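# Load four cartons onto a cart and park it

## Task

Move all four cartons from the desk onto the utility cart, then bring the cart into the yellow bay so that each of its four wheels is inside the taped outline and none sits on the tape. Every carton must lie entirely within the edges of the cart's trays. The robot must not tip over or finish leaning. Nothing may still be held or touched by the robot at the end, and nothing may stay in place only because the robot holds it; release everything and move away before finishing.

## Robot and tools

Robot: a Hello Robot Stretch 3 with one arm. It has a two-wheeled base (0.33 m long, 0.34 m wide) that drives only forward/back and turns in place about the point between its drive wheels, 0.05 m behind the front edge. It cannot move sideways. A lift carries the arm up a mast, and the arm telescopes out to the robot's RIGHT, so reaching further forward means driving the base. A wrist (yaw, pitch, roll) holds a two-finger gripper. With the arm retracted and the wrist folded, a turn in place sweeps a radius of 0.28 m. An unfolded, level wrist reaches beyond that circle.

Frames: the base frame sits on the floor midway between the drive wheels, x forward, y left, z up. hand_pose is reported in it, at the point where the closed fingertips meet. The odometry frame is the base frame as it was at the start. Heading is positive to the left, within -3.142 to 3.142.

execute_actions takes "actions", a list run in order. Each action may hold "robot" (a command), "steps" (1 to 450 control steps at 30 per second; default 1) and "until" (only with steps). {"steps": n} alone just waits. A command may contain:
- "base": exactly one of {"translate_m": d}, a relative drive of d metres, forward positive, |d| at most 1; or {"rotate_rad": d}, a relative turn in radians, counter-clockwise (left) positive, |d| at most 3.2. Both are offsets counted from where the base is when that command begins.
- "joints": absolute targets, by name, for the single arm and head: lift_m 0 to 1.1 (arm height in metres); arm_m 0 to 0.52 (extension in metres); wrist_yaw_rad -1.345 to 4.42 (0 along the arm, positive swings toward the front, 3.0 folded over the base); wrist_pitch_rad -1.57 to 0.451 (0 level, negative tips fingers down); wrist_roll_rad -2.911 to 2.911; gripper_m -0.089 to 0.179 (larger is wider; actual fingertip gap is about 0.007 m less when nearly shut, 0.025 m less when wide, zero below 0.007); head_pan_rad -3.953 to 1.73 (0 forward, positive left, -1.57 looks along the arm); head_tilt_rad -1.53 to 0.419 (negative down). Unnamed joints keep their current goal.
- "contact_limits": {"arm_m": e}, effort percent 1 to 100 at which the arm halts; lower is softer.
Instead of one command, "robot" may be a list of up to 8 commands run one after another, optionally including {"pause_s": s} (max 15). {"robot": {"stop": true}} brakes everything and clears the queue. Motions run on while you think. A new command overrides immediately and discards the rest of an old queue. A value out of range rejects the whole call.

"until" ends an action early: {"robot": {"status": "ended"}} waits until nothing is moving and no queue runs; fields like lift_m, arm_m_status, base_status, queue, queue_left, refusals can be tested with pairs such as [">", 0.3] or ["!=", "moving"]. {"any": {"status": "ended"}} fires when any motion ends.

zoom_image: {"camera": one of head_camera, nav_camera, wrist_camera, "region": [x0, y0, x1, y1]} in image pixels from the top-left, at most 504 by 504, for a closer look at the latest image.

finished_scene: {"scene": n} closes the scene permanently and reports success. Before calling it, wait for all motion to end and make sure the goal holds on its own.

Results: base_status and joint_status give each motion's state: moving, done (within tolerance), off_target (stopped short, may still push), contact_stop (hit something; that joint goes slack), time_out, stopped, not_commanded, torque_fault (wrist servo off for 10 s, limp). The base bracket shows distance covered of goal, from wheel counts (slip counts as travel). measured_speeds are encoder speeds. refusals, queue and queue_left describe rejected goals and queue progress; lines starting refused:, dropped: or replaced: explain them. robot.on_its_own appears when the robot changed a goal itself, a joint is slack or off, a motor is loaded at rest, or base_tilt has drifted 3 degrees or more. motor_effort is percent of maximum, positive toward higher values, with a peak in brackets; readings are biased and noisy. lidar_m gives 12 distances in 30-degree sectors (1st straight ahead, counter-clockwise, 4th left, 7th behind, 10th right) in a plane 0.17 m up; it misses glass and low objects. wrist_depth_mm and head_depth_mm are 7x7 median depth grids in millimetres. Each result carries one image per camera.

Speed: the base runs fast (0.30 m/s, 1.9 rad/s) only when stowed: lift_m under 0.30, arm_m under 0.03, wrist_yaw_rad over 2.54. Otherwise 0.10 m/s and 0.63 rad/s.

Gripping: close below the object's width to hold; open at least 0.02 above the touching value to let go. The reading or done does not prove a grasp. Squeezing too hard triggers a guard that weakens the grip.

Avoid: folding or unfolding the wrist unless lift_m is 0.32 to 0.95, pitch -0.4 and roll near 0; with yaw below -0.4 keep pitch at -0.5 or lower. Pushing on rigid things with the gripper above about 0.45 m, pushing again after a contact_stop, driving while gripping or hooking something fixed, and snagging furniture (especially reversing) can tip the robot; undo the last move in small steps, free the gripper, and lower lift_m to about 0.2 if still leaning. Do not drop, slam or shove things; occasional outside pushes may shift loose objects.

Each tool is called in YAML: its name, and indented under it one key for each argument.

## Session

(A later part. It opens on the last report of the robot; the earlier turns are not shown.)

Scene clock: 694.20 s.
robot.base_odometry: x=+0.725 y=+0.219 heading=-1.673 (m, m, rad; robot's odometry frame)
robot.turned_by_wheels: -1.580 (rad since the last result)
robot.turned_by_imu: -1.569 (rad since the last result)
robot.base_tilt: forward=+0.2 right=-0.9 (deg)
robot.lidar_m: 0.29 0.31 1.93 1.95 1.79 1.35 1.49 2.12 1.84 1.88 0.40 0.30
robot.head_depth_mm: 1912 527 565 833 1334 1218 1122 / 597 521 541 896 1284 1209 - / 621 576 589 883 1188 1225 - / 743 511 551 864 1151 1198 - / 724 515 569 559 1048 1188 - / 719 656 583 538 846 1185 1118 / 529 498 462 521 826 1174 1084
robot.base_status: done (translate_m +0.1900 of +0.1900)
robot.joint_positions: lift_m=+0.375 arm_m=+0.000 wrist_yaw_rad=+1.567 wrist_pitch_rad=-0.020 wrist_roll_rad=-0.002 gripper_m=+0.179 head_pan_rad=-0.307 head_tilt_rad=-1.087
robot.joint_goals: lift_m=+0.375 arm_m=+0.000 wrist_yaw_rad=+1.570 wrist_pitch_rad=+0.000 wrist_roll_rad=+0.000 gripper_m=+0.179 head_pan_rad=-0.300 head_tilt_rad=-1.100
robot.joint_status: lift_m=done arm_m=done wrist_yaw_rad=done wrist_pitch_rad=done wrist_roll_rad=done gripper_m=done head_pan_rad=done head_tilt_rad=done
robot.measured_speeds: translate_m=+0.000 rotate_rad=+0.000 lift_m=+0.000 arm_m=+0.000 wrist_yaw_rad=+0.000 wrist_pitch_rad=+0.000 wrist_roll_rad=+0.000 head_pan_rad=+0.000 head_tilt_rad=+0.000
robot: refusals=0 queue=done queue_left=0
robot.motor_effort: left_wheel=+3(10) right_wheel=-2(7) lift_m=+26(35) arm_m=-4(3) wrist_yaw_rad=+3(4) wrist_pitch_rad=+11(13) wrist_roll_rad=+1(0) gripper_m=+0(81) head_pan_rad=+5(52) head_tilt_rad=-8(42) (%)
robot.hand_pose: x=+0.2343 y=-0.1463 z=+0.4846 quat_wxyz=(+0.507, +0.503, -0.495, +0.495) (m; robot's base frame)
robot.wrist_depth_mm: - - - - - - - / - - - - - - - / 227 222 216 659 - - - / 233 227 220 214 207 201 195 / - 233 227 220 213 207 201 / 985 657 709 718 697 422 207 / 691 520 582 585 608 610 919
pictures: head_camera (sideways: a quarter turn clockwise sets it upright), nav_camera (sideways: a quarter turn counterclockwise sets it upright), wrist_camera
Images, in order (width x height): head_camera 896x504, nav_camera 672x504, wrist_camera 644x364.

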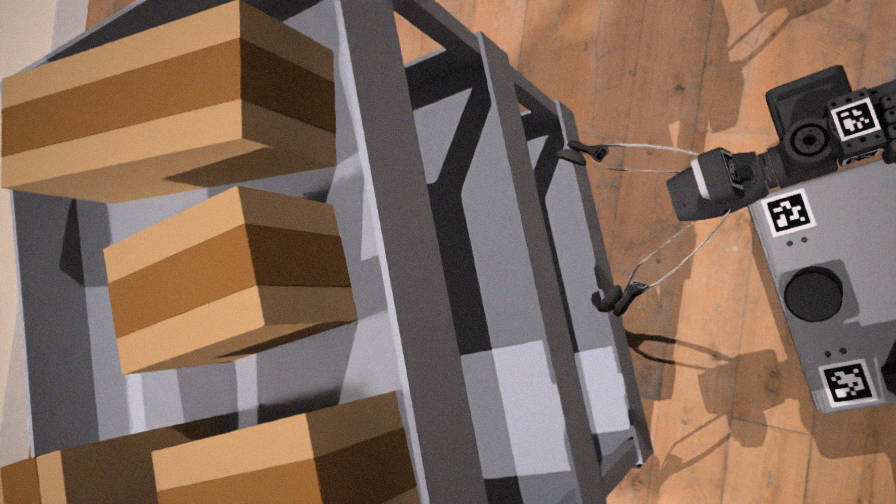

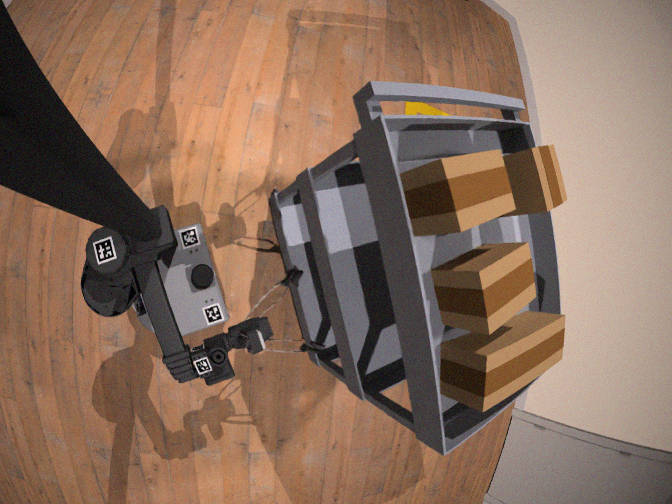

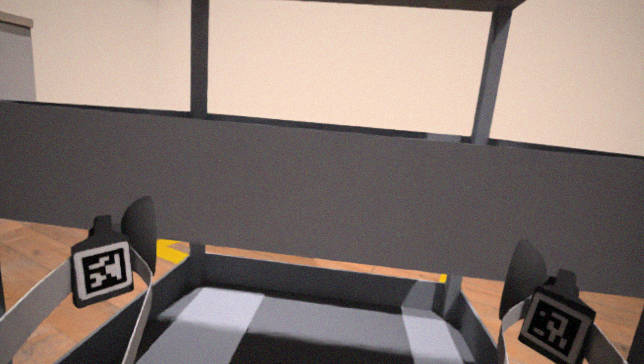

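Raise slightly so the pads hit mid-face, then push.

execute_actions:
  actions:
    - {"robot":[{"joints":{"lift_m":0.395}},{"base":{"translate_m":0.06}},{"base":{"translate_m":0.2}}],"steps":300,"until":{"robot":{"status":"ended"}}}

Scene clock: 701.53 s.
robot.base_odometry: x=+0.699 y=-0.039 heading=-1.673 (m, m, rad; robot's odometry frame)
robot.turned_by_wheels: +0.000 (rad since the last result)
robot.turned_by_imu: +0.000 (rad since the last result)
robot.base_tilt: forward=+0.1 right=-0.9 (deg)
robot.lidar_m: 0.25 0.27 1.84 1.85 2.05 1.84 1.75 2.03 2.01 1.91 0.33 0.26
robot.head_depth_mm: 602 526 519 578 1289 1217 1121 / 631 586 550 573 1106 1204 - / 739 516 502 563 1059 1236 - / 729 511 509 548 855 1196 - / 725 663 596 520 837 1186 - / 515 523 452 495 823 1159 1110 / 500 498 442 479 789 1174 1085
robot.base_status: done (translate_m +0.2000 of +0.2000)
robot.joint_positions: lift_m=+0.395 arm_m=+0.000 wrist_yaw_rad=+1.492 wrist_pitch_rad=-0.021 wrist_roll_rad=-0.002 gripper_m=+0.179 head_pan_rad=-0.307 head_tilt_rad=-1.087
robot.joint_goals: lift_m=+0.395 arm_m=+0.000 wrist_yaw_rad=+1.507 wrist_pitch_rad=+0.000 wrist_roll_rad=+0.000 gripper_m=+0.179 head_pan_rad=-0.300 head_tilt_rad=-1.100
robot.joint_status: lift_m=done arm_m=done wrist_yaw_rad=done wrist_pitch_rad=done wrist_roll_rad=done gripper_m=done head_pan_rad=done head_tilt_rad=done
robot.measured_speeds: translate_m=+0.000 rotate_rad=+0.000 lift_m=+0.000 arm_m=+0.000 wrist_yaw_rad=+0.000 wrist_pitch_rad=+0.000 wrist_roll_rad=+0.000 head_pan_rad=+0.000 head_tilt_rad=+0.000
robot: refusals=0 queue=done queue_left=0
robot.on_its_own: wrist_yaw_rad is held at +1.507, not at your +1.570, by its stall guard, which is not easing now; wrist_yaw_rad is at rest, and its effort (+17) is outside its rest range (-12 to +12)
robot.motor_effort: left_wheel=-1(10) right_wheel=+3(19) lift_m=+32(36) arm_m=-3(5) wrist_yaw_rad=+17(50) wrist_pitch_rad=+11(12) wrist_roll_rad=+1(1) gripper_m=-1(0) head_pan_rad=+4(4) head_tilt_rad=-8(8) (%)
robot.hand_pose: x=+0.2335 y=-0.1655 z=+0.5040 quat_wxyz=(+0.526, +0.485, -0.513, +0.475) (m; robot's base frame)
robot.wrist_depth_mm: - - - - - - - / - - - - - - - / - 567 619 - - - - / 174 170 168 166 163 456 341 / 179 176 172 169 165 162 160 / - 184 179 175 171 169 165 / 742 563 591 565 572 174 168
pictures: head_camera (sideways: a quarter turn clockwise sets it upright), nav_camera (sideways: a quarter turn counterclockwise sets it upright), wrist_camera
Images, in order (width x height): head_camera 896x504, nav_camera 672x504, wrist_camera 644x364.

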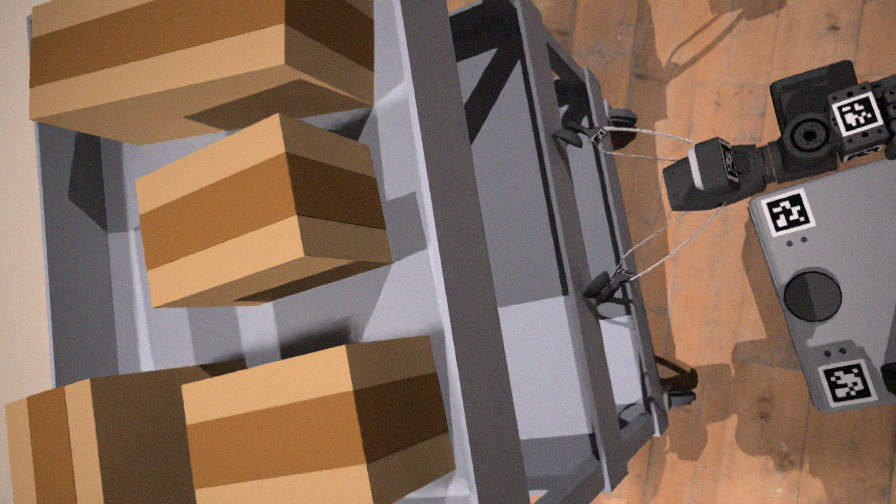

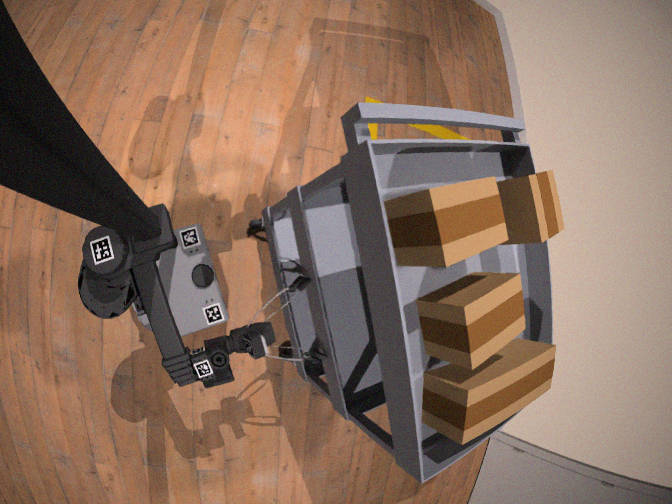

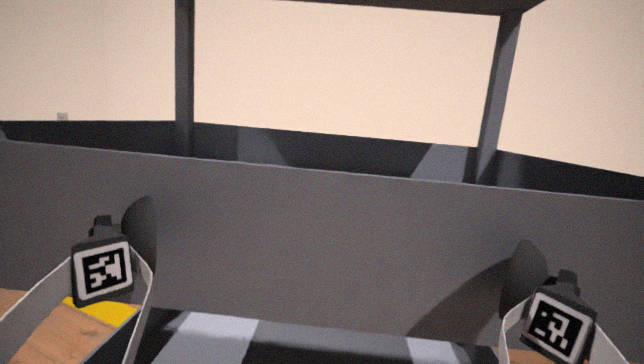

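execute_actions:
  actions:
    - {"robot":[{"base":{"translate_m":-0.015}},{"joints":{"arm_m":0.03,"wrist_yaw_rad":1.51}},{"base":{"translate_m":0.35}}],"steps":300,"until":{"robot":{"status":"ended"}}}

Scene clock: 710.87 s.
robot.base_odometry: x=+0.664 y=-0.373 heading=-1.673 (m, m, rad; robot's odometry frame)
robot.turned_by_wheels: +0.000 (rad since the last result)
robot.turned_by_imu: +0.000 (rad since the last result)
robot.base_tilt: forward=+0.1 right=-0.9 (deg)
robot.lidar_m: 0.27 0.31 1.71 1.72 2.15 1.88 2.09 2.27 1.99 2.48 0.33 0.28
robot.head_depth_mm: 720 593 564 579 1071 1220 1122 / 746 520 523 574 1110 1209 - / 739 524 534 558 1079 1202 1128 / 730 665 593 550 857 1192 - / 528 507 469 538 851 1189 - / 519 501 461 526 844 1180 1118 / 702 648 579 544 1255 1174 1084
robot.base_status: done (translate_m +0.3500 of +0.3500)
robot.joint_positions: lift_m=+0.395 arm_m=+0.030 wrist_yaw_rad=+1.372 wrist_pitch_rad=-0.022 wrist_roll_rad=-0.002 gripper_m=+0.179 head_pan_rad=-0.307 head_tilt_rad=-1.088
robot.joint_goals: lift_m=+0.395 arm_m=+0.030 wrist_yaw_rad=+1.388 wrist_pitch_rad=+0.000 wrist_roll_rad=+0.000 gripper_m=+0.179 head_pan_rad=-0.300 head_tilt_rad=-1.100
robot.joint_status: lift_m=done arm_m=done wrist_yaw_rad=done wrist_pitch_rad=done wrist_roll_rad=done gripper_m=done head_pan_rad=done head_tilt_rad=done
robot.measured_speeds: translate_m=+0.000 rotate_rad=+0.000 lift_m=+0.000 arm_m=+0.000 wrist_yaw_rad=+0.000 wrist_pitch_rad=+0.000 wrist_roll_rad=+0.000 head_pan_rad=+0.000 head_tilt_rad=+0.000
robot: refusals=0 queue=done queue_left=0
robot.on_its_own: wrist_yaw_rad is held at +1.388, not at your +1.510, by its stall guard, which is not easing now; wrist_yaw_rad is at rest, and its effort (+18) is outside its rest range (-12 to +12)
robot.motor_effort: left_wheel=-3(13) right_wheel=+5(30) lift_m=+32(32) arm_m=+1(5) wrist_yaw_rad=+18(49) wrist_pitch_rad=+11(12) wrist_roll_rad=+1(1) gripper_m=-1(1) head_pan_rad=+4(5) head_tilt_rad=-7(8) (%)
robot.hand_pose: x=+0.2292 y=-0.2254 z=+0.5040 quat_wxyz=(+0.553, +0.453, -0.541, +0.442) (m; robot's base frame)
robot.wrist_depth_mm: - - - - - - - / - - - - - - - / 379 588 627 - - - - / 173 170 168 165 163 437 339 / 179 176 172 169 166 163 159 / - 182 179 176 172 169 166 / 754 542 586 564 574 175 168
pictures: head_camera (sideways: a quarter turn clockwise sets it upright), nav_camera (sideways: a quarter turn counterclockwise sets it upright), wrist_camera
Images, in order (width x height): head_camera 896x504, nav_camera 672x504, wrist_camera 644x364.

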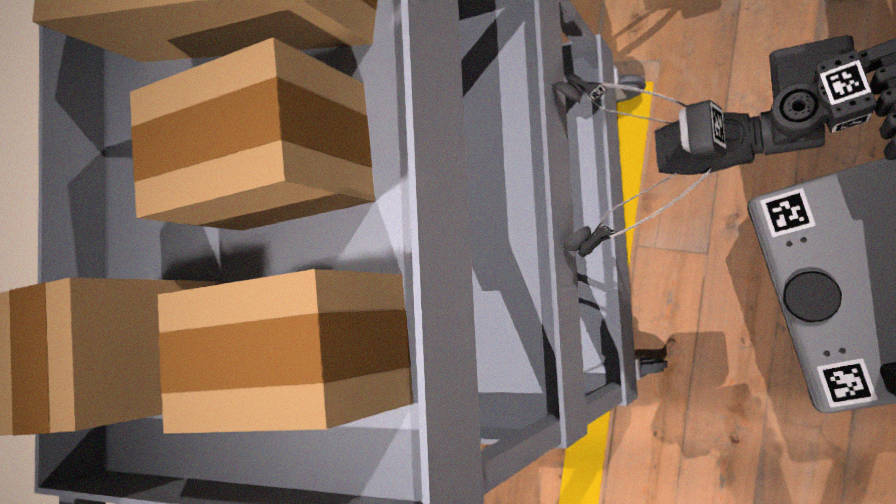

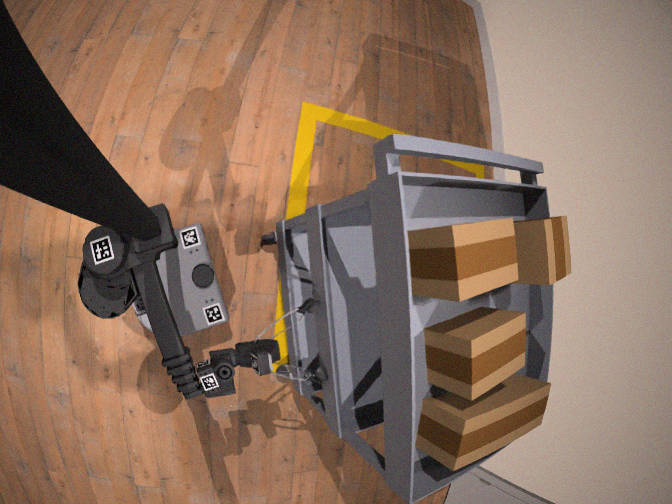

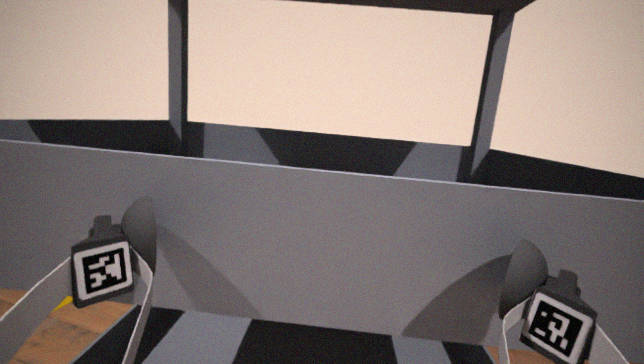

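execute_actions:
  actions:
    - {"robot":[{"base":{"translate_m":-0.015}},{"joints":{"arm_m":0.08,"wrist_yaw_rad":1.38}},{"base":{"translate_m":0.36}},{"base":{"translate_m":-0.1},"joints":{"head_pan_rad":-0.6,"head_tilt_rad":-1.2}}],"steps":400,"until":{"robot":{"status":"ended"}}}

Scene clock: 728.50 s.
robot.base_odometry: x=+0.639 y=-0.616 heading=-1.673 (m, m, rad; robot's odometry frame)
robot.turned_by_wheels: +0.000 (rad since the last result)
robot.turned_by_imu: +0.000 (rad since the last result)
robot.base_tilt: forward=+0.1 right=-0.9 (deg)
robot.lidar_m: 0.41 1.72 1.61 1.63 2.04 2.11 2.33 2.46 2.07 2.14 0.46 0.41
robot.head_depth_mm: 544 614 1475 1397 1296 1200 1136 / 537 604 951 1349 1312 1203 1112 / 580 596 941 1257 1268 1214 - / 524 578 934 1220 1264 - - / 544 568 919 1190 1264 1190 - / 648 533 899 1142 1245 1179 1098 / 489 514 892 919 1256 1168 1090
robot.base_status: done (translate_m -0.1000 of -0.1000)
robot.joint_positions: lift_m=+0.395 arm_m=+0.080 wrist_yaw_rad=+1.259 wrist_pitch_rad=-0.021 wrist_roll_rad=-0.002 gripper_m=+0.179 head_pan_rad=-0.593 head_tilt_rad=-1.185
robot.joint_goals: lift_m=+0.395 arm_m=+0.080 wrist_yaw_rad=+1.263 wrist_pitch_rad=+0.000 wrist_roll_rad=+0.000 gripper_m=+0.179 head_pan_rad=-0.600 head_tilt_rad=-1.200
robot.joint_status: lift_m=done arm_m=done wrist_yaw_rad=done wrist_pitch_rad=done wrist_roll_rad=done gripper_m=done head_pan_rad=done head_tilt_rad=done
robot.measured_speeds: translate_m=+0.000 rotate_rad=+0.000 lift_m=+0.000 arm_m=+0.000 wrist_yaw_rad=+0.000 wrist_pitch_rad=+0.000 wrist_roll_rad=+0.000 head_pan_rad=+0.000 head_tilt_rad=+0.000
robot: refusals=0 queue=done queue_left=0
robot.on_its_own: wrist_yaw_rad is held at +1.263, not at your +1.380, by its stall guard, which is not easing now
robot.motor_effort: left_wheel=+2(10) right_wheel=+0(22) lift_m=+32(32) arm_m=+2(4) wrist_yaw_rad=+4(46) wrist_pitch_rad=+11(11) wrist_roll_rad=+1(1) gripper_m=-1(1) head_pan_rad=-4(33) head_tilt_rad=-9(23) (%)
robot.hand_pose: x=+0.2220 y=-0.3032 z=+0.5042 quat_wxyz=(+0.577, +0.422, -0.566, +0.411) (m; robot's base frame)
robot.wrist_depth_mm: - - - - 648 - 245 / - - - - - - 254 / 322 524 720 - - - 261 / 276 271 264 259 258 254 249 / - 280 278 270 265 259 256 / - 703 784 762 773 - - / 503 569 600 609 632 880 979
pictures: head_camera (sideways: a quarter turn clockwise sets it upright), nav_camera (sideways: a quarter turn counterclockwise sets it upright), wrist_camera
Images, in order (width x height): head_camera 896x504, nav_camera 672x504, wrist_camera 644x364.

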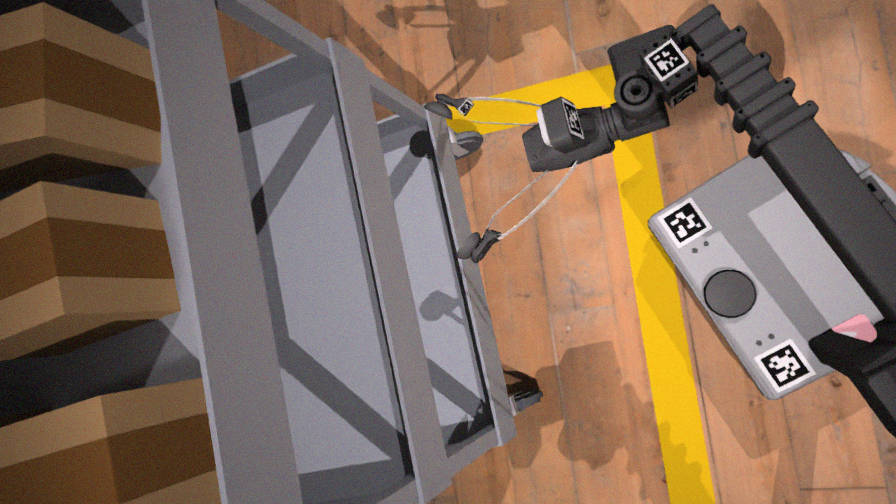

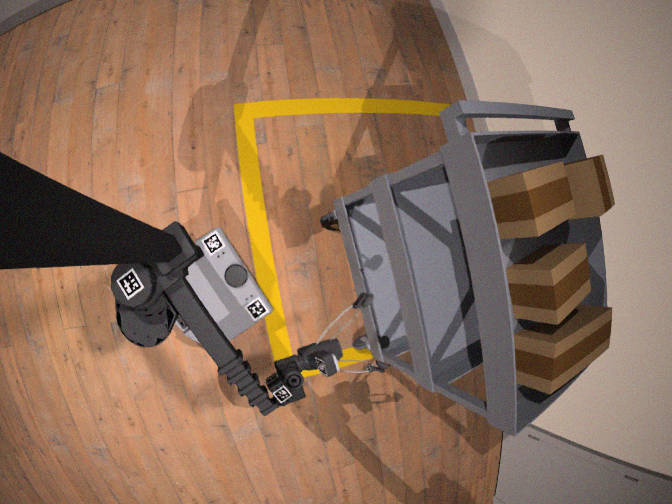

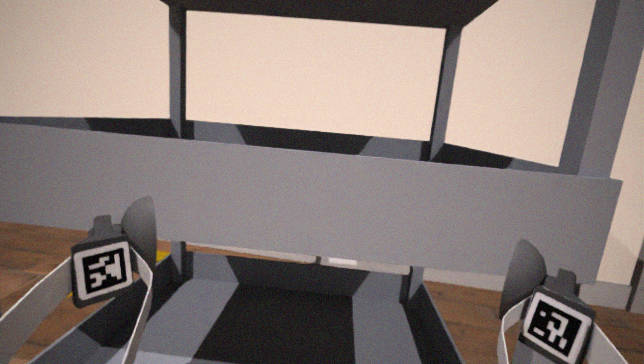

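execute_actions:
  actions: []

Scene clock: 740.50 s.
robot.base_odometry: x=+0.639 y=-0.616 heading=-1.673 (m, m, rad; robot's odometry frame)
robot.turned_by_wheels: +0.000 (rad since the last result)
robot.turned_by_imu: +0.000 (rad since the last result)
robot.base_tilt: forward=+0.1 right=-0.9 (deg)
robot.lidar_m: 0.41 1.72 1.61 1.63 2.04 2.12 2.33 2.46 2.07 2.15 0.46 0.41
robot.head_depth_mm: 543 613 1475 1409 1307 1208 1130 / 537 607 951 1349 1312 1203 1112 / 580 595 943 1262 1274 1208 - / 524 577 936 1222 1264 - - / 544 568 915 1190 1258 1187 - / 648 532 900 1140 1244 1171 1104 / 488 514 890 921 1245 1159 1091
robot.base_status: done (translate_m -0.1000 of -0.1000)
robot.joint_positions: lift_m=+0.395 arm_m=+0.080 wrist_yaw_rad=+1.259 wrist_pitch_rad=-0.021 wrist_roll_rad=-0.002 gripper_m=+0.179 head_pan_rad=-0.593 head_tilt_rad=-1.185
robot.joint_goals: lift_m=+0.395 arm_m=+0.080 wrist_yaw_rad=+1.263 wrist_pitch_rad=+0.000 wrist_roll_rad=+0.000 gripper_m=+0.179 head_pan_rad=-0.600 head_tilt_rad=-1.200
robot.joint_status: lift_m=done arm_m=done wrist_yaw_rad=done wrist_pitch_rad=done wrist_roll_rad=done gripper_m=done head_pan_rad=done head_tilt_rad=done
robot.measured_speeds: translate_m=+0.000 rotate_rad=+0.000 lift_m=+0.000 arm_m=+0.000 wrist_yaw_rad=+0.000 wrist_pitch_rad=+0.000 wrist_roll_rad=+0.000 head_pan_rad=+0.000 head_tilt_rad=+0.000
robot: refusals=0 queue=done queue_left=0
robot.on_its_own: wrist_yaw_rad is held at +1.263, not at your +1.380, by its stall guard, which is not easing now
robot.motor_effort: left_wheel=+2(2) right_wheel=+0(0) lift_m=+32(32) arm_m=+2(2) wrist_yaw_rad=+4(4) wrist_pitch_rad=+11(10) wrist_roll_rad=+1(1) gripper_m=-1(1) head_pan_rad=-4(4) head_tilt_rad=-9(9) (%)
robot.hand_pose: x=+0.2220 y=-0.3032 z=+0.5042 quat_wxyz=(+0.577, +0.422, -0.566, +0.411) (m; robot's base frame)
robot.wrist_depth_mm: - - - - 645 - 246 / - - - - - - 252 / 321 520 754 - - - 262 / 279 270 268 260 258 255 248 / - 276 274 270 266 259 259 / - 686 767 773 761 - - / 508 563 613 623 625 898 992
pictures: head_camera (sideways: a quarter turn clockwise sets it upright), nav_camera (sideways: a quarter turn counterclockwise sets it upright), wrist_camera
Images, in order (width x height): head_camera 896x504, nav_camera 672x504, wrist_camera 644x364.

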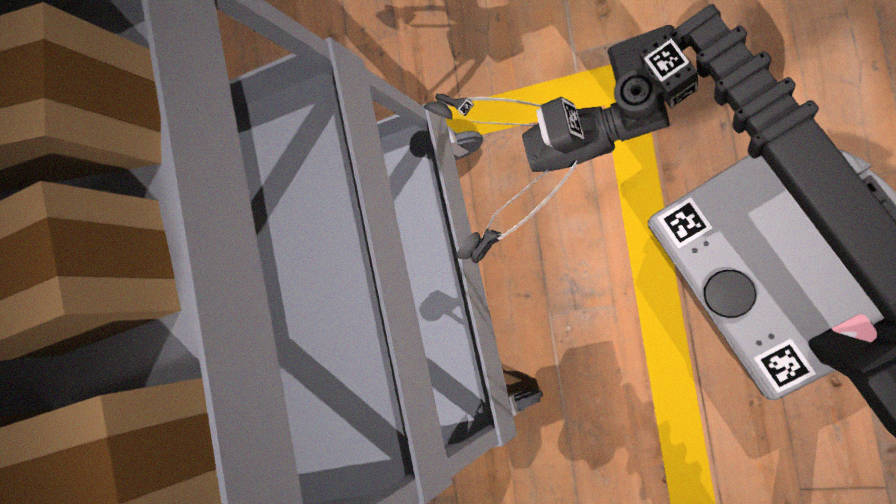

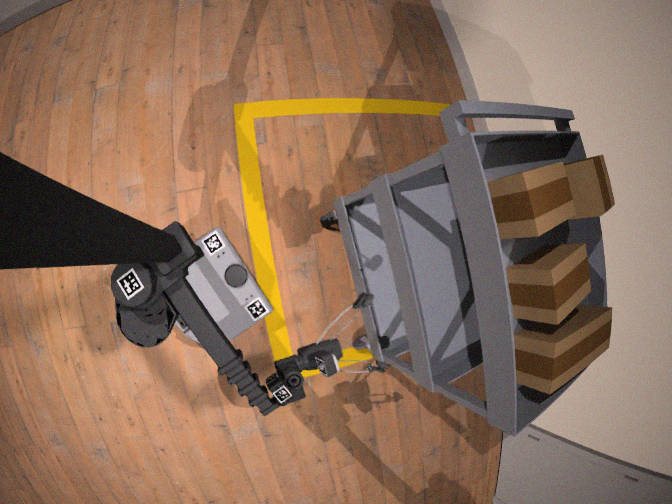

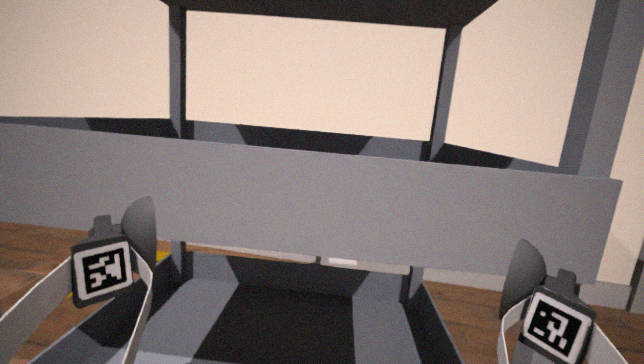

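execute_actions:
  actions:
    - {"robot":[{"base":{"rotate_rad":1.26},"joints":{"arm_m":0.0,"wrist_yaw_rad":1.57,"head_pan_rad":-1.0,"head_tilt_rad":-1.0}},{"base":{"translate_m":-0.7}}],"steps":450,"until":{"robot":{"status":"ended"}}}

Scene clock: 754.97 s.
robot.base_odometry: x=-0.002 y=-0.335 heading=-0.413 (m, m, rad; robot's odometry frame)
robot.turned_by_wheels: +1.260 (rad since the last result)
robot.turned_by_imu: +1.247 (rad since the last result)
robot.base_tilt: forward=+0.1 right=-0.9 (deg)
robot.lidar_m: 2.31 2.46 2.23 2.21 1.93 1.89 1.39 1.65 1.31 1.28 0.48 0.58
robot.head_depth_mm: 1209 1386 1615 1557 1382 1230 1121 / 833 959 1680 1543 1369 1228 - / 713 730 1096 1448 1350 1233 - / 686 689 692 973 1307 1244 - / 714 637 1015 999 1283 1221 1116 / 685 691 1044 1296 1337 1199 1092 / 721 721 1066 1380 1318 1198 1086
robot.base_status: done (translate_m -0.7000 of -0.7000)
robot.joint_positions: lift_m=+0.395 arm_m=+0.000 wrist_yaw_rad=+1.567 wrist_pitch_rad=-0.020 wrist_roll_rad=-0.002 gripper_m=+0.179 head_pan_rad=-0.993 head_tilt_rad=-1.001
robot.joint_goals: lift_m=+0.395 arm_m=+0.000 wrist_yaw_rad=+1.570 wrist_pitch_rad=+0.000 wrist_roll_rad=+0.000 gripper_m=+0.179 head_pan_rad=-1.000 head_tilt_rad=-1.000
robot.joint_status: lift_m=done arm_m=done wrist_yaw_rad=done wrist_pitch_rad=done wrist_roll_rad=done gripper_m=done head_pan_rad=done head_tilt_rad=done
robot.measured_speeds: translate_m=+0.000 rotate_rad=+0.000 lift_m=+0.000 arm_m=+0.000 wrist_yaw_rad=+0.000 wrist_pitch_rad=+0.000 wrist_roll_rad=+0.000 head_pan_rad=+0.000 head_tilt_rad=+0.000
robot: refusals=0 queue=done queue_left=0
robot.motor_effort: left_wheel=-2(8) right_wheel=+2(6) lift_m=+32(32) arm_m=-5(6) wrist_yaw_rad=+3(5) wrist_pitch_rad=+11(11) wrist_roll_rad=+1(1) gripper_m=+0(1) head_pan_rad=-4(37) head_tilt_rad=+1(22) (%)
robot.hand_pose: x=+0.2343 y=-0.1462 z=+0.5043 quat_wxyz=(+0.507, +0.504, -0.495, +0.495) (m; robot's base frame)
robot.wrist_depth_mm: - - - - - 617 551 / - - - - - - - / - - - - - - - / - - - - - 472 344 / - - - - - - 303 / - 967 - - - 813 778 / 749 766 805 832 802 632 682
pictures: head_camera (sideways: a quarter turn clockwise sets it upright), nav_camera (sideways: a quarter turn counterclockwise sets it upright), wrist_camera
Images, in order (width x height): head_camera 896x504, nav_camera 672x504, wrist_camera 644x364.

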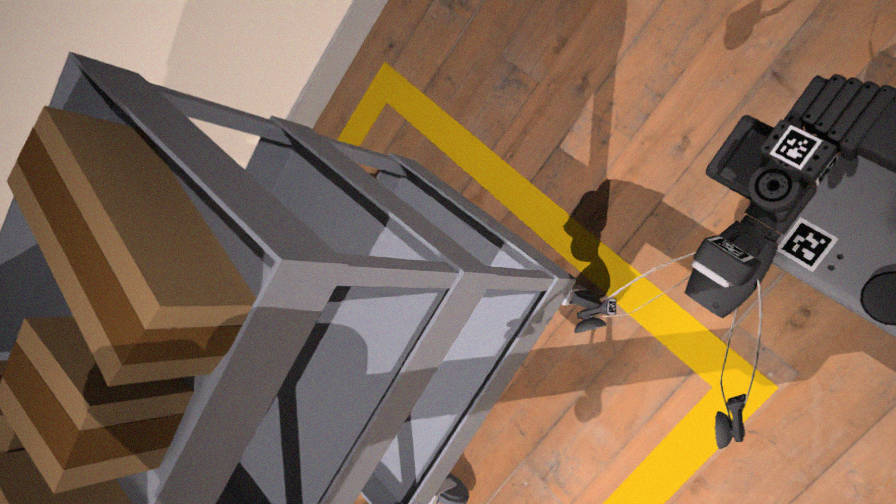

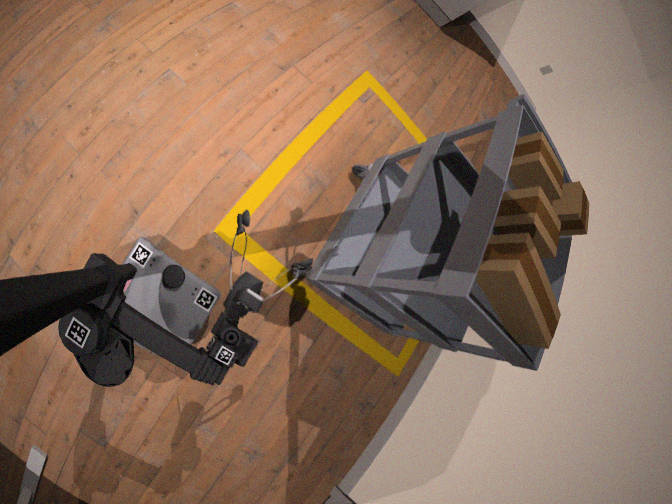

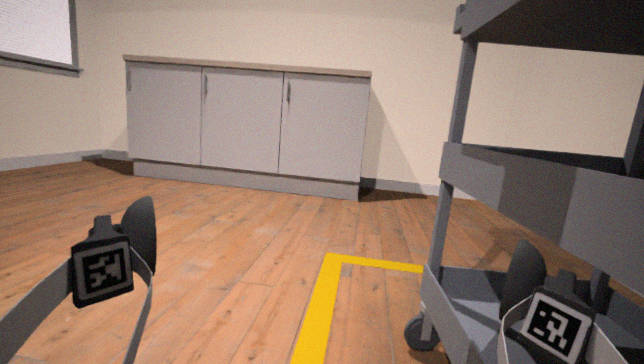

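execute_actions:
  actions:
    - {"robot":[{"base":{"translate_m":-0.03},"joints":{"arm_m":0.49}},{"base":{"translate_m":0.08}}],"steps":450,"until":{"robot":{"status":"ended"}}}

Scene clock: 768.67 s.
robot.base_odometry: x=+0.044 y=-0.355 heading=-0.413 (m, m, rad; robot's odometry frame)
robot.turned_by_wheels: +0.000 (rad since the last result)
robot.turned_by_imu: -0.005 (rad since the last result)
robot.base_tilt: forward=+0.2 right=-0.9 (deg)
robot.lidar_m: 2.26 2.39 2.22 2.21 1.97 1.94 1.43 1.66 1.31 1.29 0.47 0.57
robot.head_depth_mm: 1197 1388 1617 1501 1396 1224 1116 / 821 816 1662 1517 1371 1239 - / 698 721 1078 1387 1350 1221 1137 / 690 658 655 946 1292 1212 - / 706 630 1019 988 1296 1201 1107 / 676 692 1045 1285 1329 1191 1091 / 722 713 1067 1376 1317 1188 1090
robot.base_status: done (translate_m +0.0800 of +0.0800)
robot.joint_positions: lift_m=+0.395 arm_m=+0.490 wrist_yaw_rad=+1.572 wrist_pitch_rad=-0.021 wrist_roll_rad=-0.002 gripper_m=+0.179 head_pan_rad=-0.993 head_tilt_rad=-1.001
robot.joint_goals: lift_m=+0.395 arm_m=+0.490 wrist_yaw_rad=+1.570 wrist_pitch_rad=+0.000 wrist_roll_rad=+0.000 gripper_m=+0.179 head_pan_rad=-1.000 head_tilt_rad=-1.000
robot.joint_status: lift_m=done arm_m=done wrist_yaw_rad=done wrist_pitch_rad=done wrist_roll_rad=done gripper_m=done head_pan_rad=done head_tilt_rad=done
robot.measured_speeds: translate_m=+0.000 rotate_rad=+0.000 lift_m=+0.000 arm_m=+0.000 wrist_yaw_rad=+0.000 wrist_pitch_rad=+0.000 wrist_roll_rad=+0.000 head_pan_rad=+0.000 head_tilt_rad=+0.000
robot: refusals=0 queue=done queue_left=0
robot.motor_effort: left_wheel=-8(39) right_wheel=+9(42) lift_m=+32(32) arm_m=+4(3) wrist_yaw_rad=-2(10) wrist_pitch_rad=+11(12) wrist_roll_rad=+1(0) gripper_m=-1(0) head_pan_rad=-4(5) head_tilt_rad=+0(1) (%)
robot.hand_pose: x=+0.2343 y=-0.6344 z=+0.5043 quat_wxyz=(+0.506, +0.505, -0.494, +0.496) (m; robot's base frame)
robot.wrist_depth_mm: - - - 701 652 - 970 / - - - - - - 931 / 279 409 760 - - - 901 / 171 169 166 165 163 352 274 / 176 174 171 168 166 163 161 / - 182 178 174 172 169 165 / 718 762 562 575 522 176 169
pictures: head_camera (sideways: a quarter turn clockwise sets it upright), nav_camera (sideways: a quarter turn counterclockwise sets it upright), wrist_camera
Images, in order (width x height): head_camera 896x504, nav_camera 672x504, wrist_camera 644x364.

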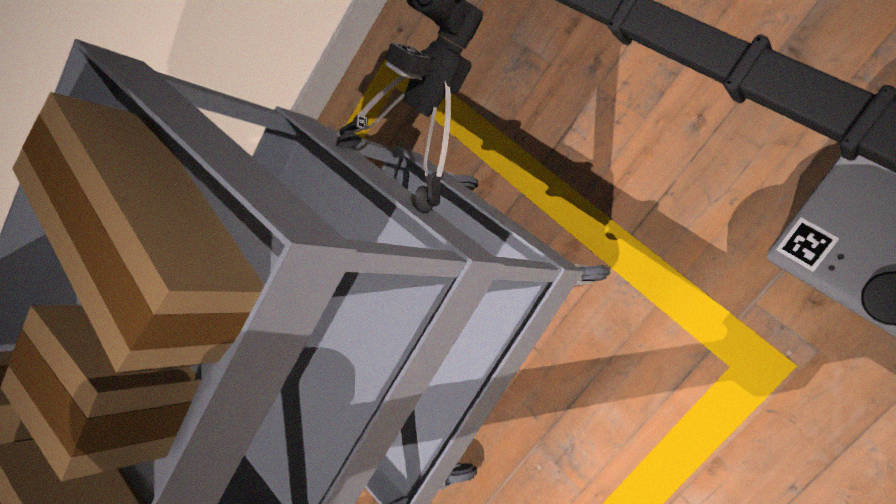

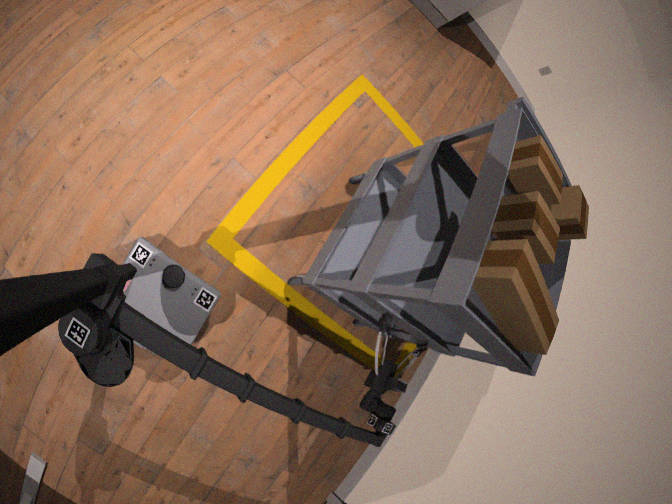

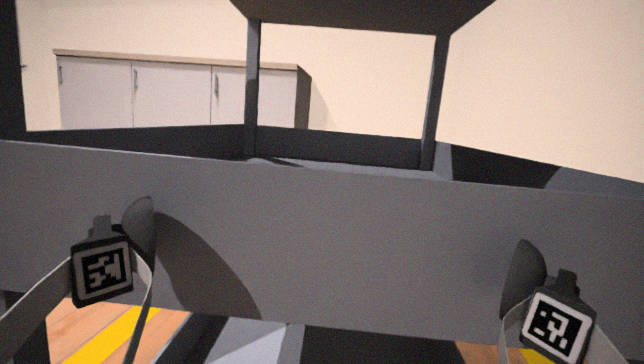

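Already in contact. Push 0.2.

execute_actions:
  actions:
    - {"robot":[{"base":{"translate_m":0.19}},{"base":{"translate_m":-0.08},"joints":{"lift_m":0.15,"wrist_pitch_rad":-0.2}}],"steps":450,"until":{"robot":{"status":"ended"}}}

Scene clock: 776.13 s.
robot.base_odometry: x=+0.145 y=-0.400 heading=-0.413 (m, m, rad; robot's odometry frame)
robot.turned_by_wheels: +0.000 (rad since the last result)
robot.turned_by_imu: +0.000 (rad since the last result)
robot.base_tilt: forward=+0.1 right=-0.9 (deg)
robot.lidar_m: 2.15 2.28 2.52 2.19 2.05 2.05 1.54 1.67 1.32 1.30 0.58 0.64
robot.head_depth_mm: 1231 1389 1619 1560 1349 1235 1122 / 842 1428 1684 1550 1349 1248 1106 / 758 1135 1164 1477 1357 1221 1144 / 724 745 1095 1384 1348 1212 - / 695 710 1023 1210 1326 1203 1101 / 722 724 1093 1386 1338 1199 1092 / 786 1174 1388 1480 1322 1195 1085
robot.base_status: done (translate_m -0.0800 of -0.0800)
robot.joint_positions: lift_m=+0.150 arm_m=+0.490 wrist_yaw_rad=+1.502 wrist_pitch_rad=-0.215 wrist_roll_rad=-0.002 gripper_m=+0.179 head_pan_rad=-0.993 head_tilt_rad=-1.001
robot.joint_goals: lift_m=+0.150 arm_m=+0.490 wrist_yaw_rad=+1.505 wrist_pitch_rad=-0.200 wrist_roll_rad=+0.000 gripper_m=+0.179 head_pan_rad=-1.000 head_tilt_rad=-1.000
robot.joint_status: lift_m=done arm_m=done wrist_yaw_rad=done wrist_pitch_rad=done wrist_roll_rad=done gripper_m=done head_pan_rad=done head_tilt_rad=done
robot.measured_speeds: translate_m=+0.000 rotate_rad=+0.000 lift_m=+0.000 arm_m=+0.000 wrist_yaw_rad=+0.000 wrist_pitch_rad=+0.000 wrist_roll_rad=+0.000 head_pan_rad=+0.000 head_tilt_rad=+0.000
robot: refusals=0 queue=done queue_left=0
robot.on_its_own: wrist_yaw_rad is held at +1.505, not at your +1.570, by its stall guard, which is not easing now
robot.motor_effort: left_wheel=+0(30) right_wheel=+0(43) lift_m=+26(34) arm_m=+1(4) wrist_yaw_rad=+4(60) wrist_pitch_rad=+7(11) wrist_roll_rad=+1(1) gripper_m=-1(1) head_pan_rad=-4(4) head_tilt_rad=+0(0) (%)
robot.hand_pose: x=+0.2232 y=-0.6518 z=+0.2107 quat_wxyz=(+0.567, +0.535, -0.461, +0.425) (m; robot's base frame)
robot.wrist_depth_mm: - 288 - - - - 852 / - - - - - - 850 / - 307 499 668 738 660 817 / 677 317 293 273 257 362 232 / 515 336 365 291 271 249 238 / 418 361 431 442 436 299 438 / 332 342 354 359 370 326 401
pictures: head_camera (sideways: a quarter turn clockwise sets it upright), nav_camera (sideways: a quarter turn counterclockwise sets it upright), wrist_camera
Images, in order (width x height): head_camera 896x504, nav_camera 672x504, wrist_camera 644x364.

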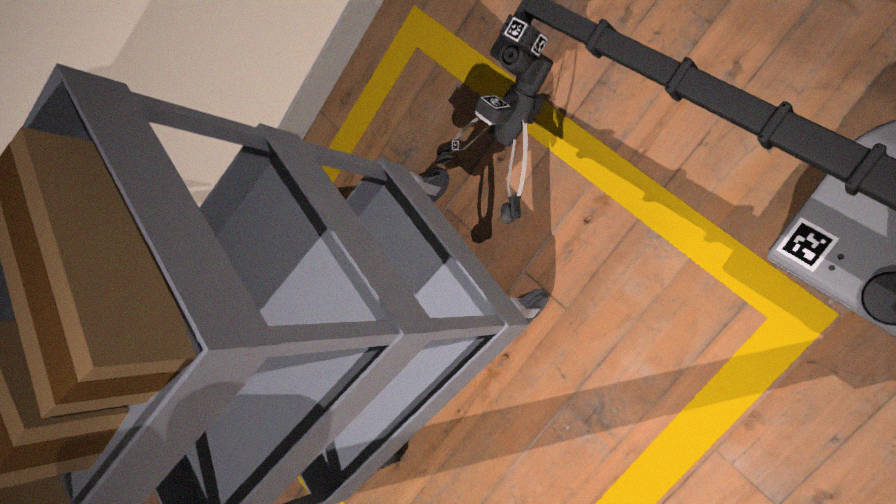

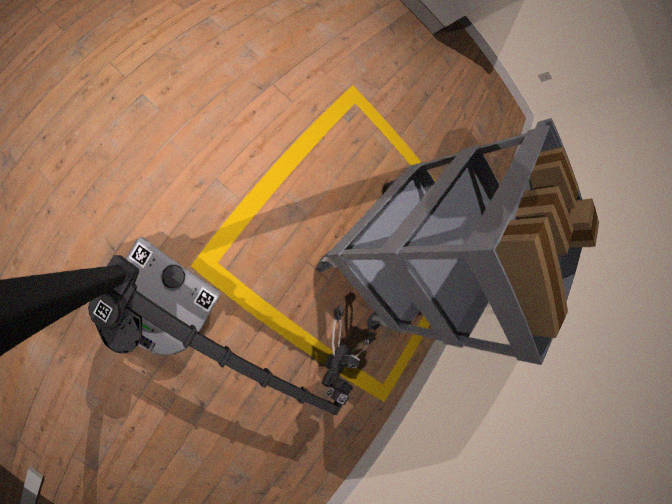

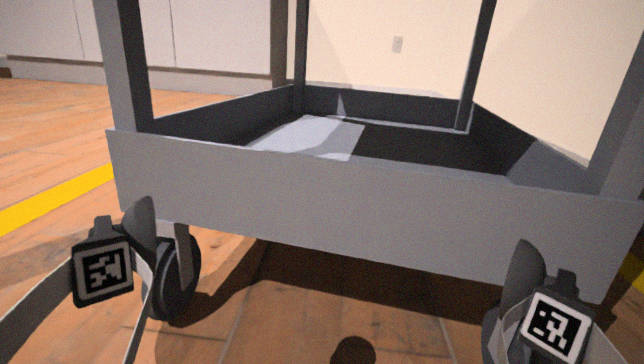

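execute_actions:
  actions:
    - {"robot":{"joints":{"lift_m":0.0,"wrist_pitch_rad":-0.1,"wrist_yaw_rad":1.3}},"steps":450,"until":{"robot":{"status":"ended"}}}

Scene clock: 779.60 s.
robot.base_odometry: x=+0.145 y=-0.400 heading=-0.413 (m, m, rad; robot's odometry frame)
robot.turned_by_wheels: +0.000 (rad since the last result)
robot.turned_by_imu: +0.000 (rad since the last result)
robot.base_tilt: forward=+0.2 right=-0.9 (deg)
robot.lidar_m: 2.15 2.28 2.52 2.19 2.05 2.05 1.54 1.68 1.32 1.30 0.58 0.64
robot.head_depth_mm: 1230 1391 1621 1556 1380 1232 1125 / 846 1428 1695 1542 1344 1228 1117 / 759 1130 1165 1466 1359 1219 - / 726 747 1098 1394 1346 1211 - / 695 708 1021 1200 1318 1205 1111 / 725 726 1088 1388 1330 1201 1091 / 786 1169 1396 1471 1323 1197 1088
robot.base_status: done (translate_m -0.0800 of -0.0800)
robot.joint_positions: lift_m=+0.000 arm_m=+0.490 wrist_yaw_rad=+1.303 wrist_pitch_rad=-0.121 wrist_roll_rad=-0.002 gripper_m=+0.179 head_pan_rad=-0.993 head_tilt_rad=-1.001
robot.joint_goals: lift_m=+0.000 arm_m=+0.490 wrist_yaw_rad=+1.300 wrist_pitch_rad=-0.100 wrist_roll_rad=+0.000 gripper_m=+0.179 head_pan_rad=-1.000 head_tilt_rad=-1.000
robot.joint_status: lift_m=done arm_m=done wrist_yaw_rad=done wrist_pitch_rad=done wrist_roll_rad=done gripper_m=done head_pan_rad=done head_tilt_rad=done
robot.measured_speeds: translate_m=+0.000 rotate_rad=+0.000 lift_m=+0.000 arm_m=+0.000 wrist_yaw_rad=+0.000 wrist_pitch_rad=+0.000 wrist_roll_rad=+0.000 head_pan_rad=+0.000 head_tilt_rad=+0.000
robot: refusals=0 queue=done queue_left=0
robot.motor_effort: left_wheel=+0(0) right_wheel=+0(1) lift_m=+26(26) arm_m=+1(1) wrist_yaw_rad=-4(5) wrist_pitch_rad=+11(11) wrist_roll_rad=+1(2) gripper_m=+0(1) head_pan_rad=-4(4) head_tilt_rad=+0(0) (%)
robot.hand_pose: x=+0.2211 y=-0.7014 z=+0.0841 quat_wxyz=(+0.588, +0.462, -0.534, +0.395) (m; robot's base frame)
robot.wrist_depth_mm: 227 226 224 225 224 225 623 / 239 237 236 235 233 232 630 / 262 759 747 743 243 243 655 / 265 485 517 552 583 536 597 / 274 346 344 365 352 251 424 / 251 239 257 267 273 258 303 / 194 202 206 212 220 223 240
pictures: head_camera (sideways: a quarter turn clockwise sets it upright), nav_camera (sideways: a quarter turn counterclockwise sets it upright), wrist_camera
Images, in order (width x height): head_camera 896x504, nav_camera 672x504, wrist_camera 644x364.

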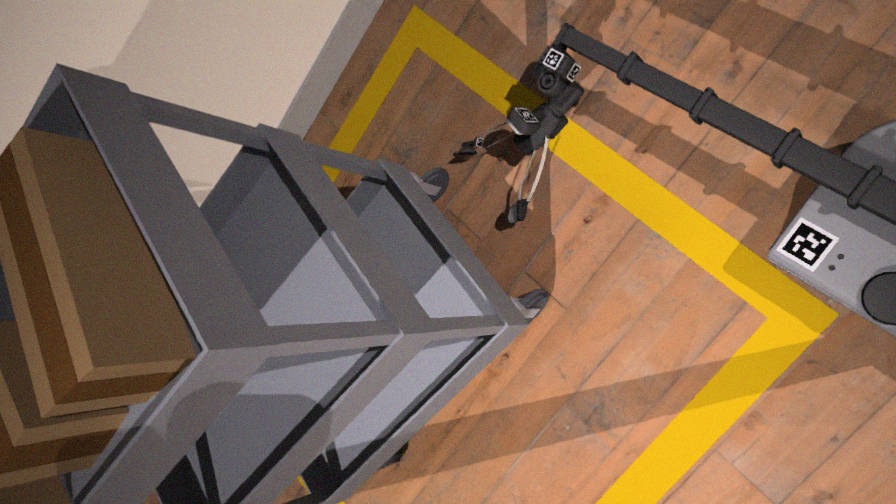

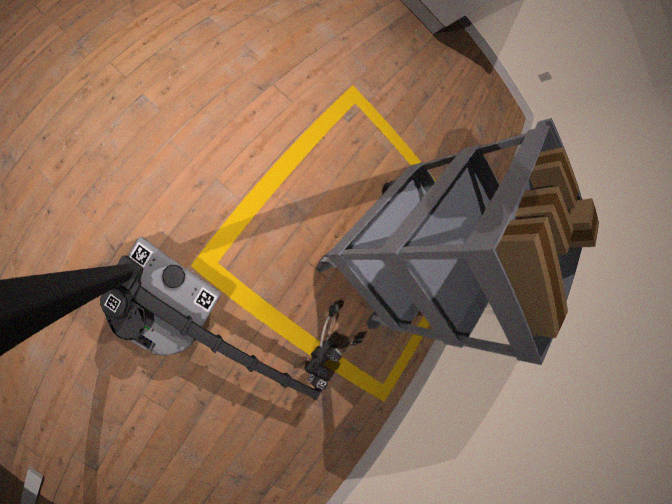

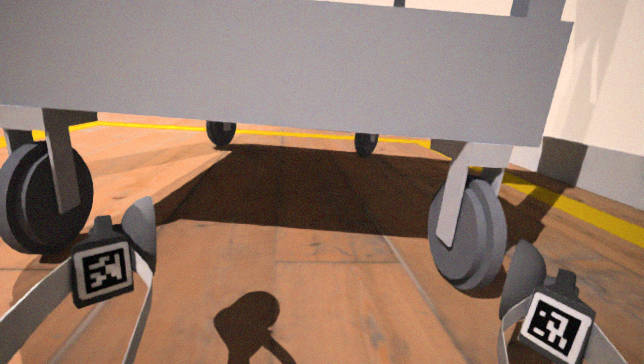

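zoom_image:
  camera: "wrist_camera"
  region: [180, 100, 480, 200]

Region (180, 100, 480, 200) of wrist_camera's 644x364 image, scaled by 1.680.

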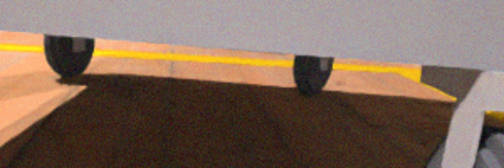

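execute_actions:
  actions:
    - {"robot":{"base":{"translate_m":-0.25},"joints":{"lift_m":0.1}},"steps":450,"until":{"robot":{"status":"ended"}}}

finished_scene:
  scene: 1

Scene clock: 787.13 s.
robot.base_odometry: x=-0.084 y=-0.299 heading=-0.413 (m, m, rad; robot's odometry frame)
robot.turned_by_wheels: +0.000 (rad since the last result)
robot.turned_by_imu: -0.001 (rad since the last result)
robot.base_tilt: forward=+0.2 right=-0.9 (deg)
robot.lidar_m: 2.40 2.54 2.26 2.21 1.88 1.80 1.29 1.65 1.29 1.27 0.84 0.76
robot.head_depth_mm: 1209 1371 1593 1550 1369 1240 1122 / 1296 1485 1695 1551 1337 1247 1120 / 1397 1615 1730 1541 1359 1217 1144 / 979 1595 1706 1524 1345 1207 - / 855 1231 1454 1478 1338 1209 1111 / 804 1237 1143 1396 1320 1204 1096 / 765 1155 1088 1436 1323 1196 1089
robot.base_status: done (translate_m -0.2500 of -0.2500)
robot.joint_positions: lift_m=+0.100 arm_m=+0.490 wrist_yaw_rad=+1.303 wrist_pitch_rad=-0.120 wrist_roll_rad=-0.002 gripper_m=+0.179 head_pan_rad=-0.993 head_tilt_rad=-1.001
robot.joint_goals: lift_m=+0.100 arm_m=+0.490 wrist_yaw_rad=+1.300 wrist_pitch_rad=-0.100 wrist_roll_rad=+0.000 gripper_m=+0.179 head_pan_rad=-1.000 head_tilt_rad=-1.000
robot.joint_status: lift_m=done arm_m=done wrist_yaw_rad=done wrist_pitch_rad=done wrist_roll_rad=done gripper_m=done head_pan_rad=done head_tilt_rad=done
robot.measured_speeds: translate_m=+0.000 rotate_rad=+0.000 lift_m=+0.000 arm_m=+0.000 wrist_yaw_rad=+0.000 wrist_pitch_rad=+0.000 wrist_roll_rad=+0.000 head_pan_rad=+0.000 head_tilt_rad=+0.000
robot: refusals=0 queue=done queue_left=0
robot.motor_effort: left_wheel=+0(4) right_wheel=+1(3) lift_m=+33(35) arm_m=+1(1) wrist_yaw_rad=-3(4) wrist_pitch_rad=+10(11) wrist_roll_rad=+1(1) gripper_m=-1(0) head_pan_rad=-4(4) head_tilt_rad=+0(0) (%)
robot.hand_pose: x=+0.2212 y=-0.7015 z=+0.1840 quat_wxyz=(+0.588, +0.461, -0.534, +0.395) (m; robot's base frame)
robot.wrist_depth_mm: - - - - - 894 634 / - - - - - 903 605 / - 490 498 501 - 869 610 / 745 712 751 737 897 845 607 / 509 550 551 583 603 655 581 / 406 388 417 433 450 484 490 / 311 327 333 346 356 355 386
pictures: head_camera (sideways: a quarter turn clockwise sets it upright), nav_camera (sideways: a quarter turn counterclockwise sets it upright), wrist_camera
Images, in order (width x height): head_camera 896x504, nav_camera 672x504, wrist_camera 644x364.

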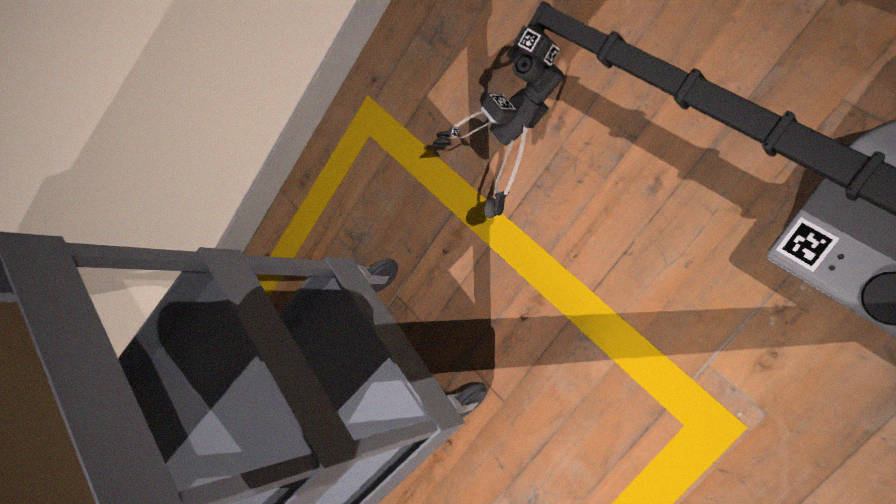

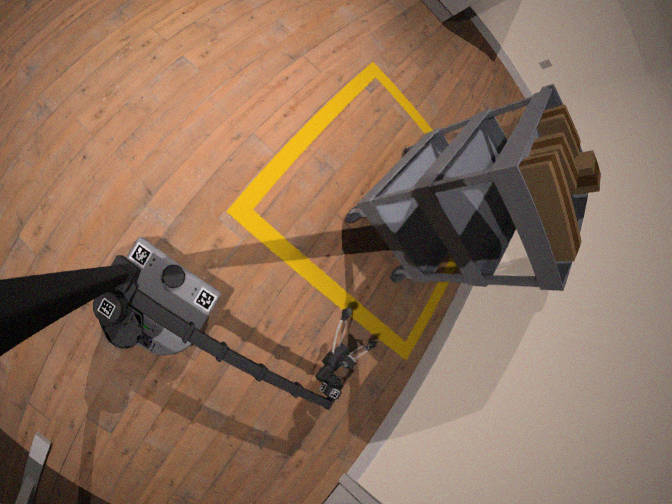

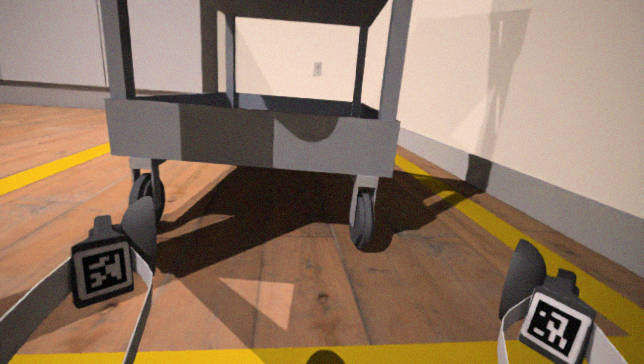

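The scene is finished: the task was done.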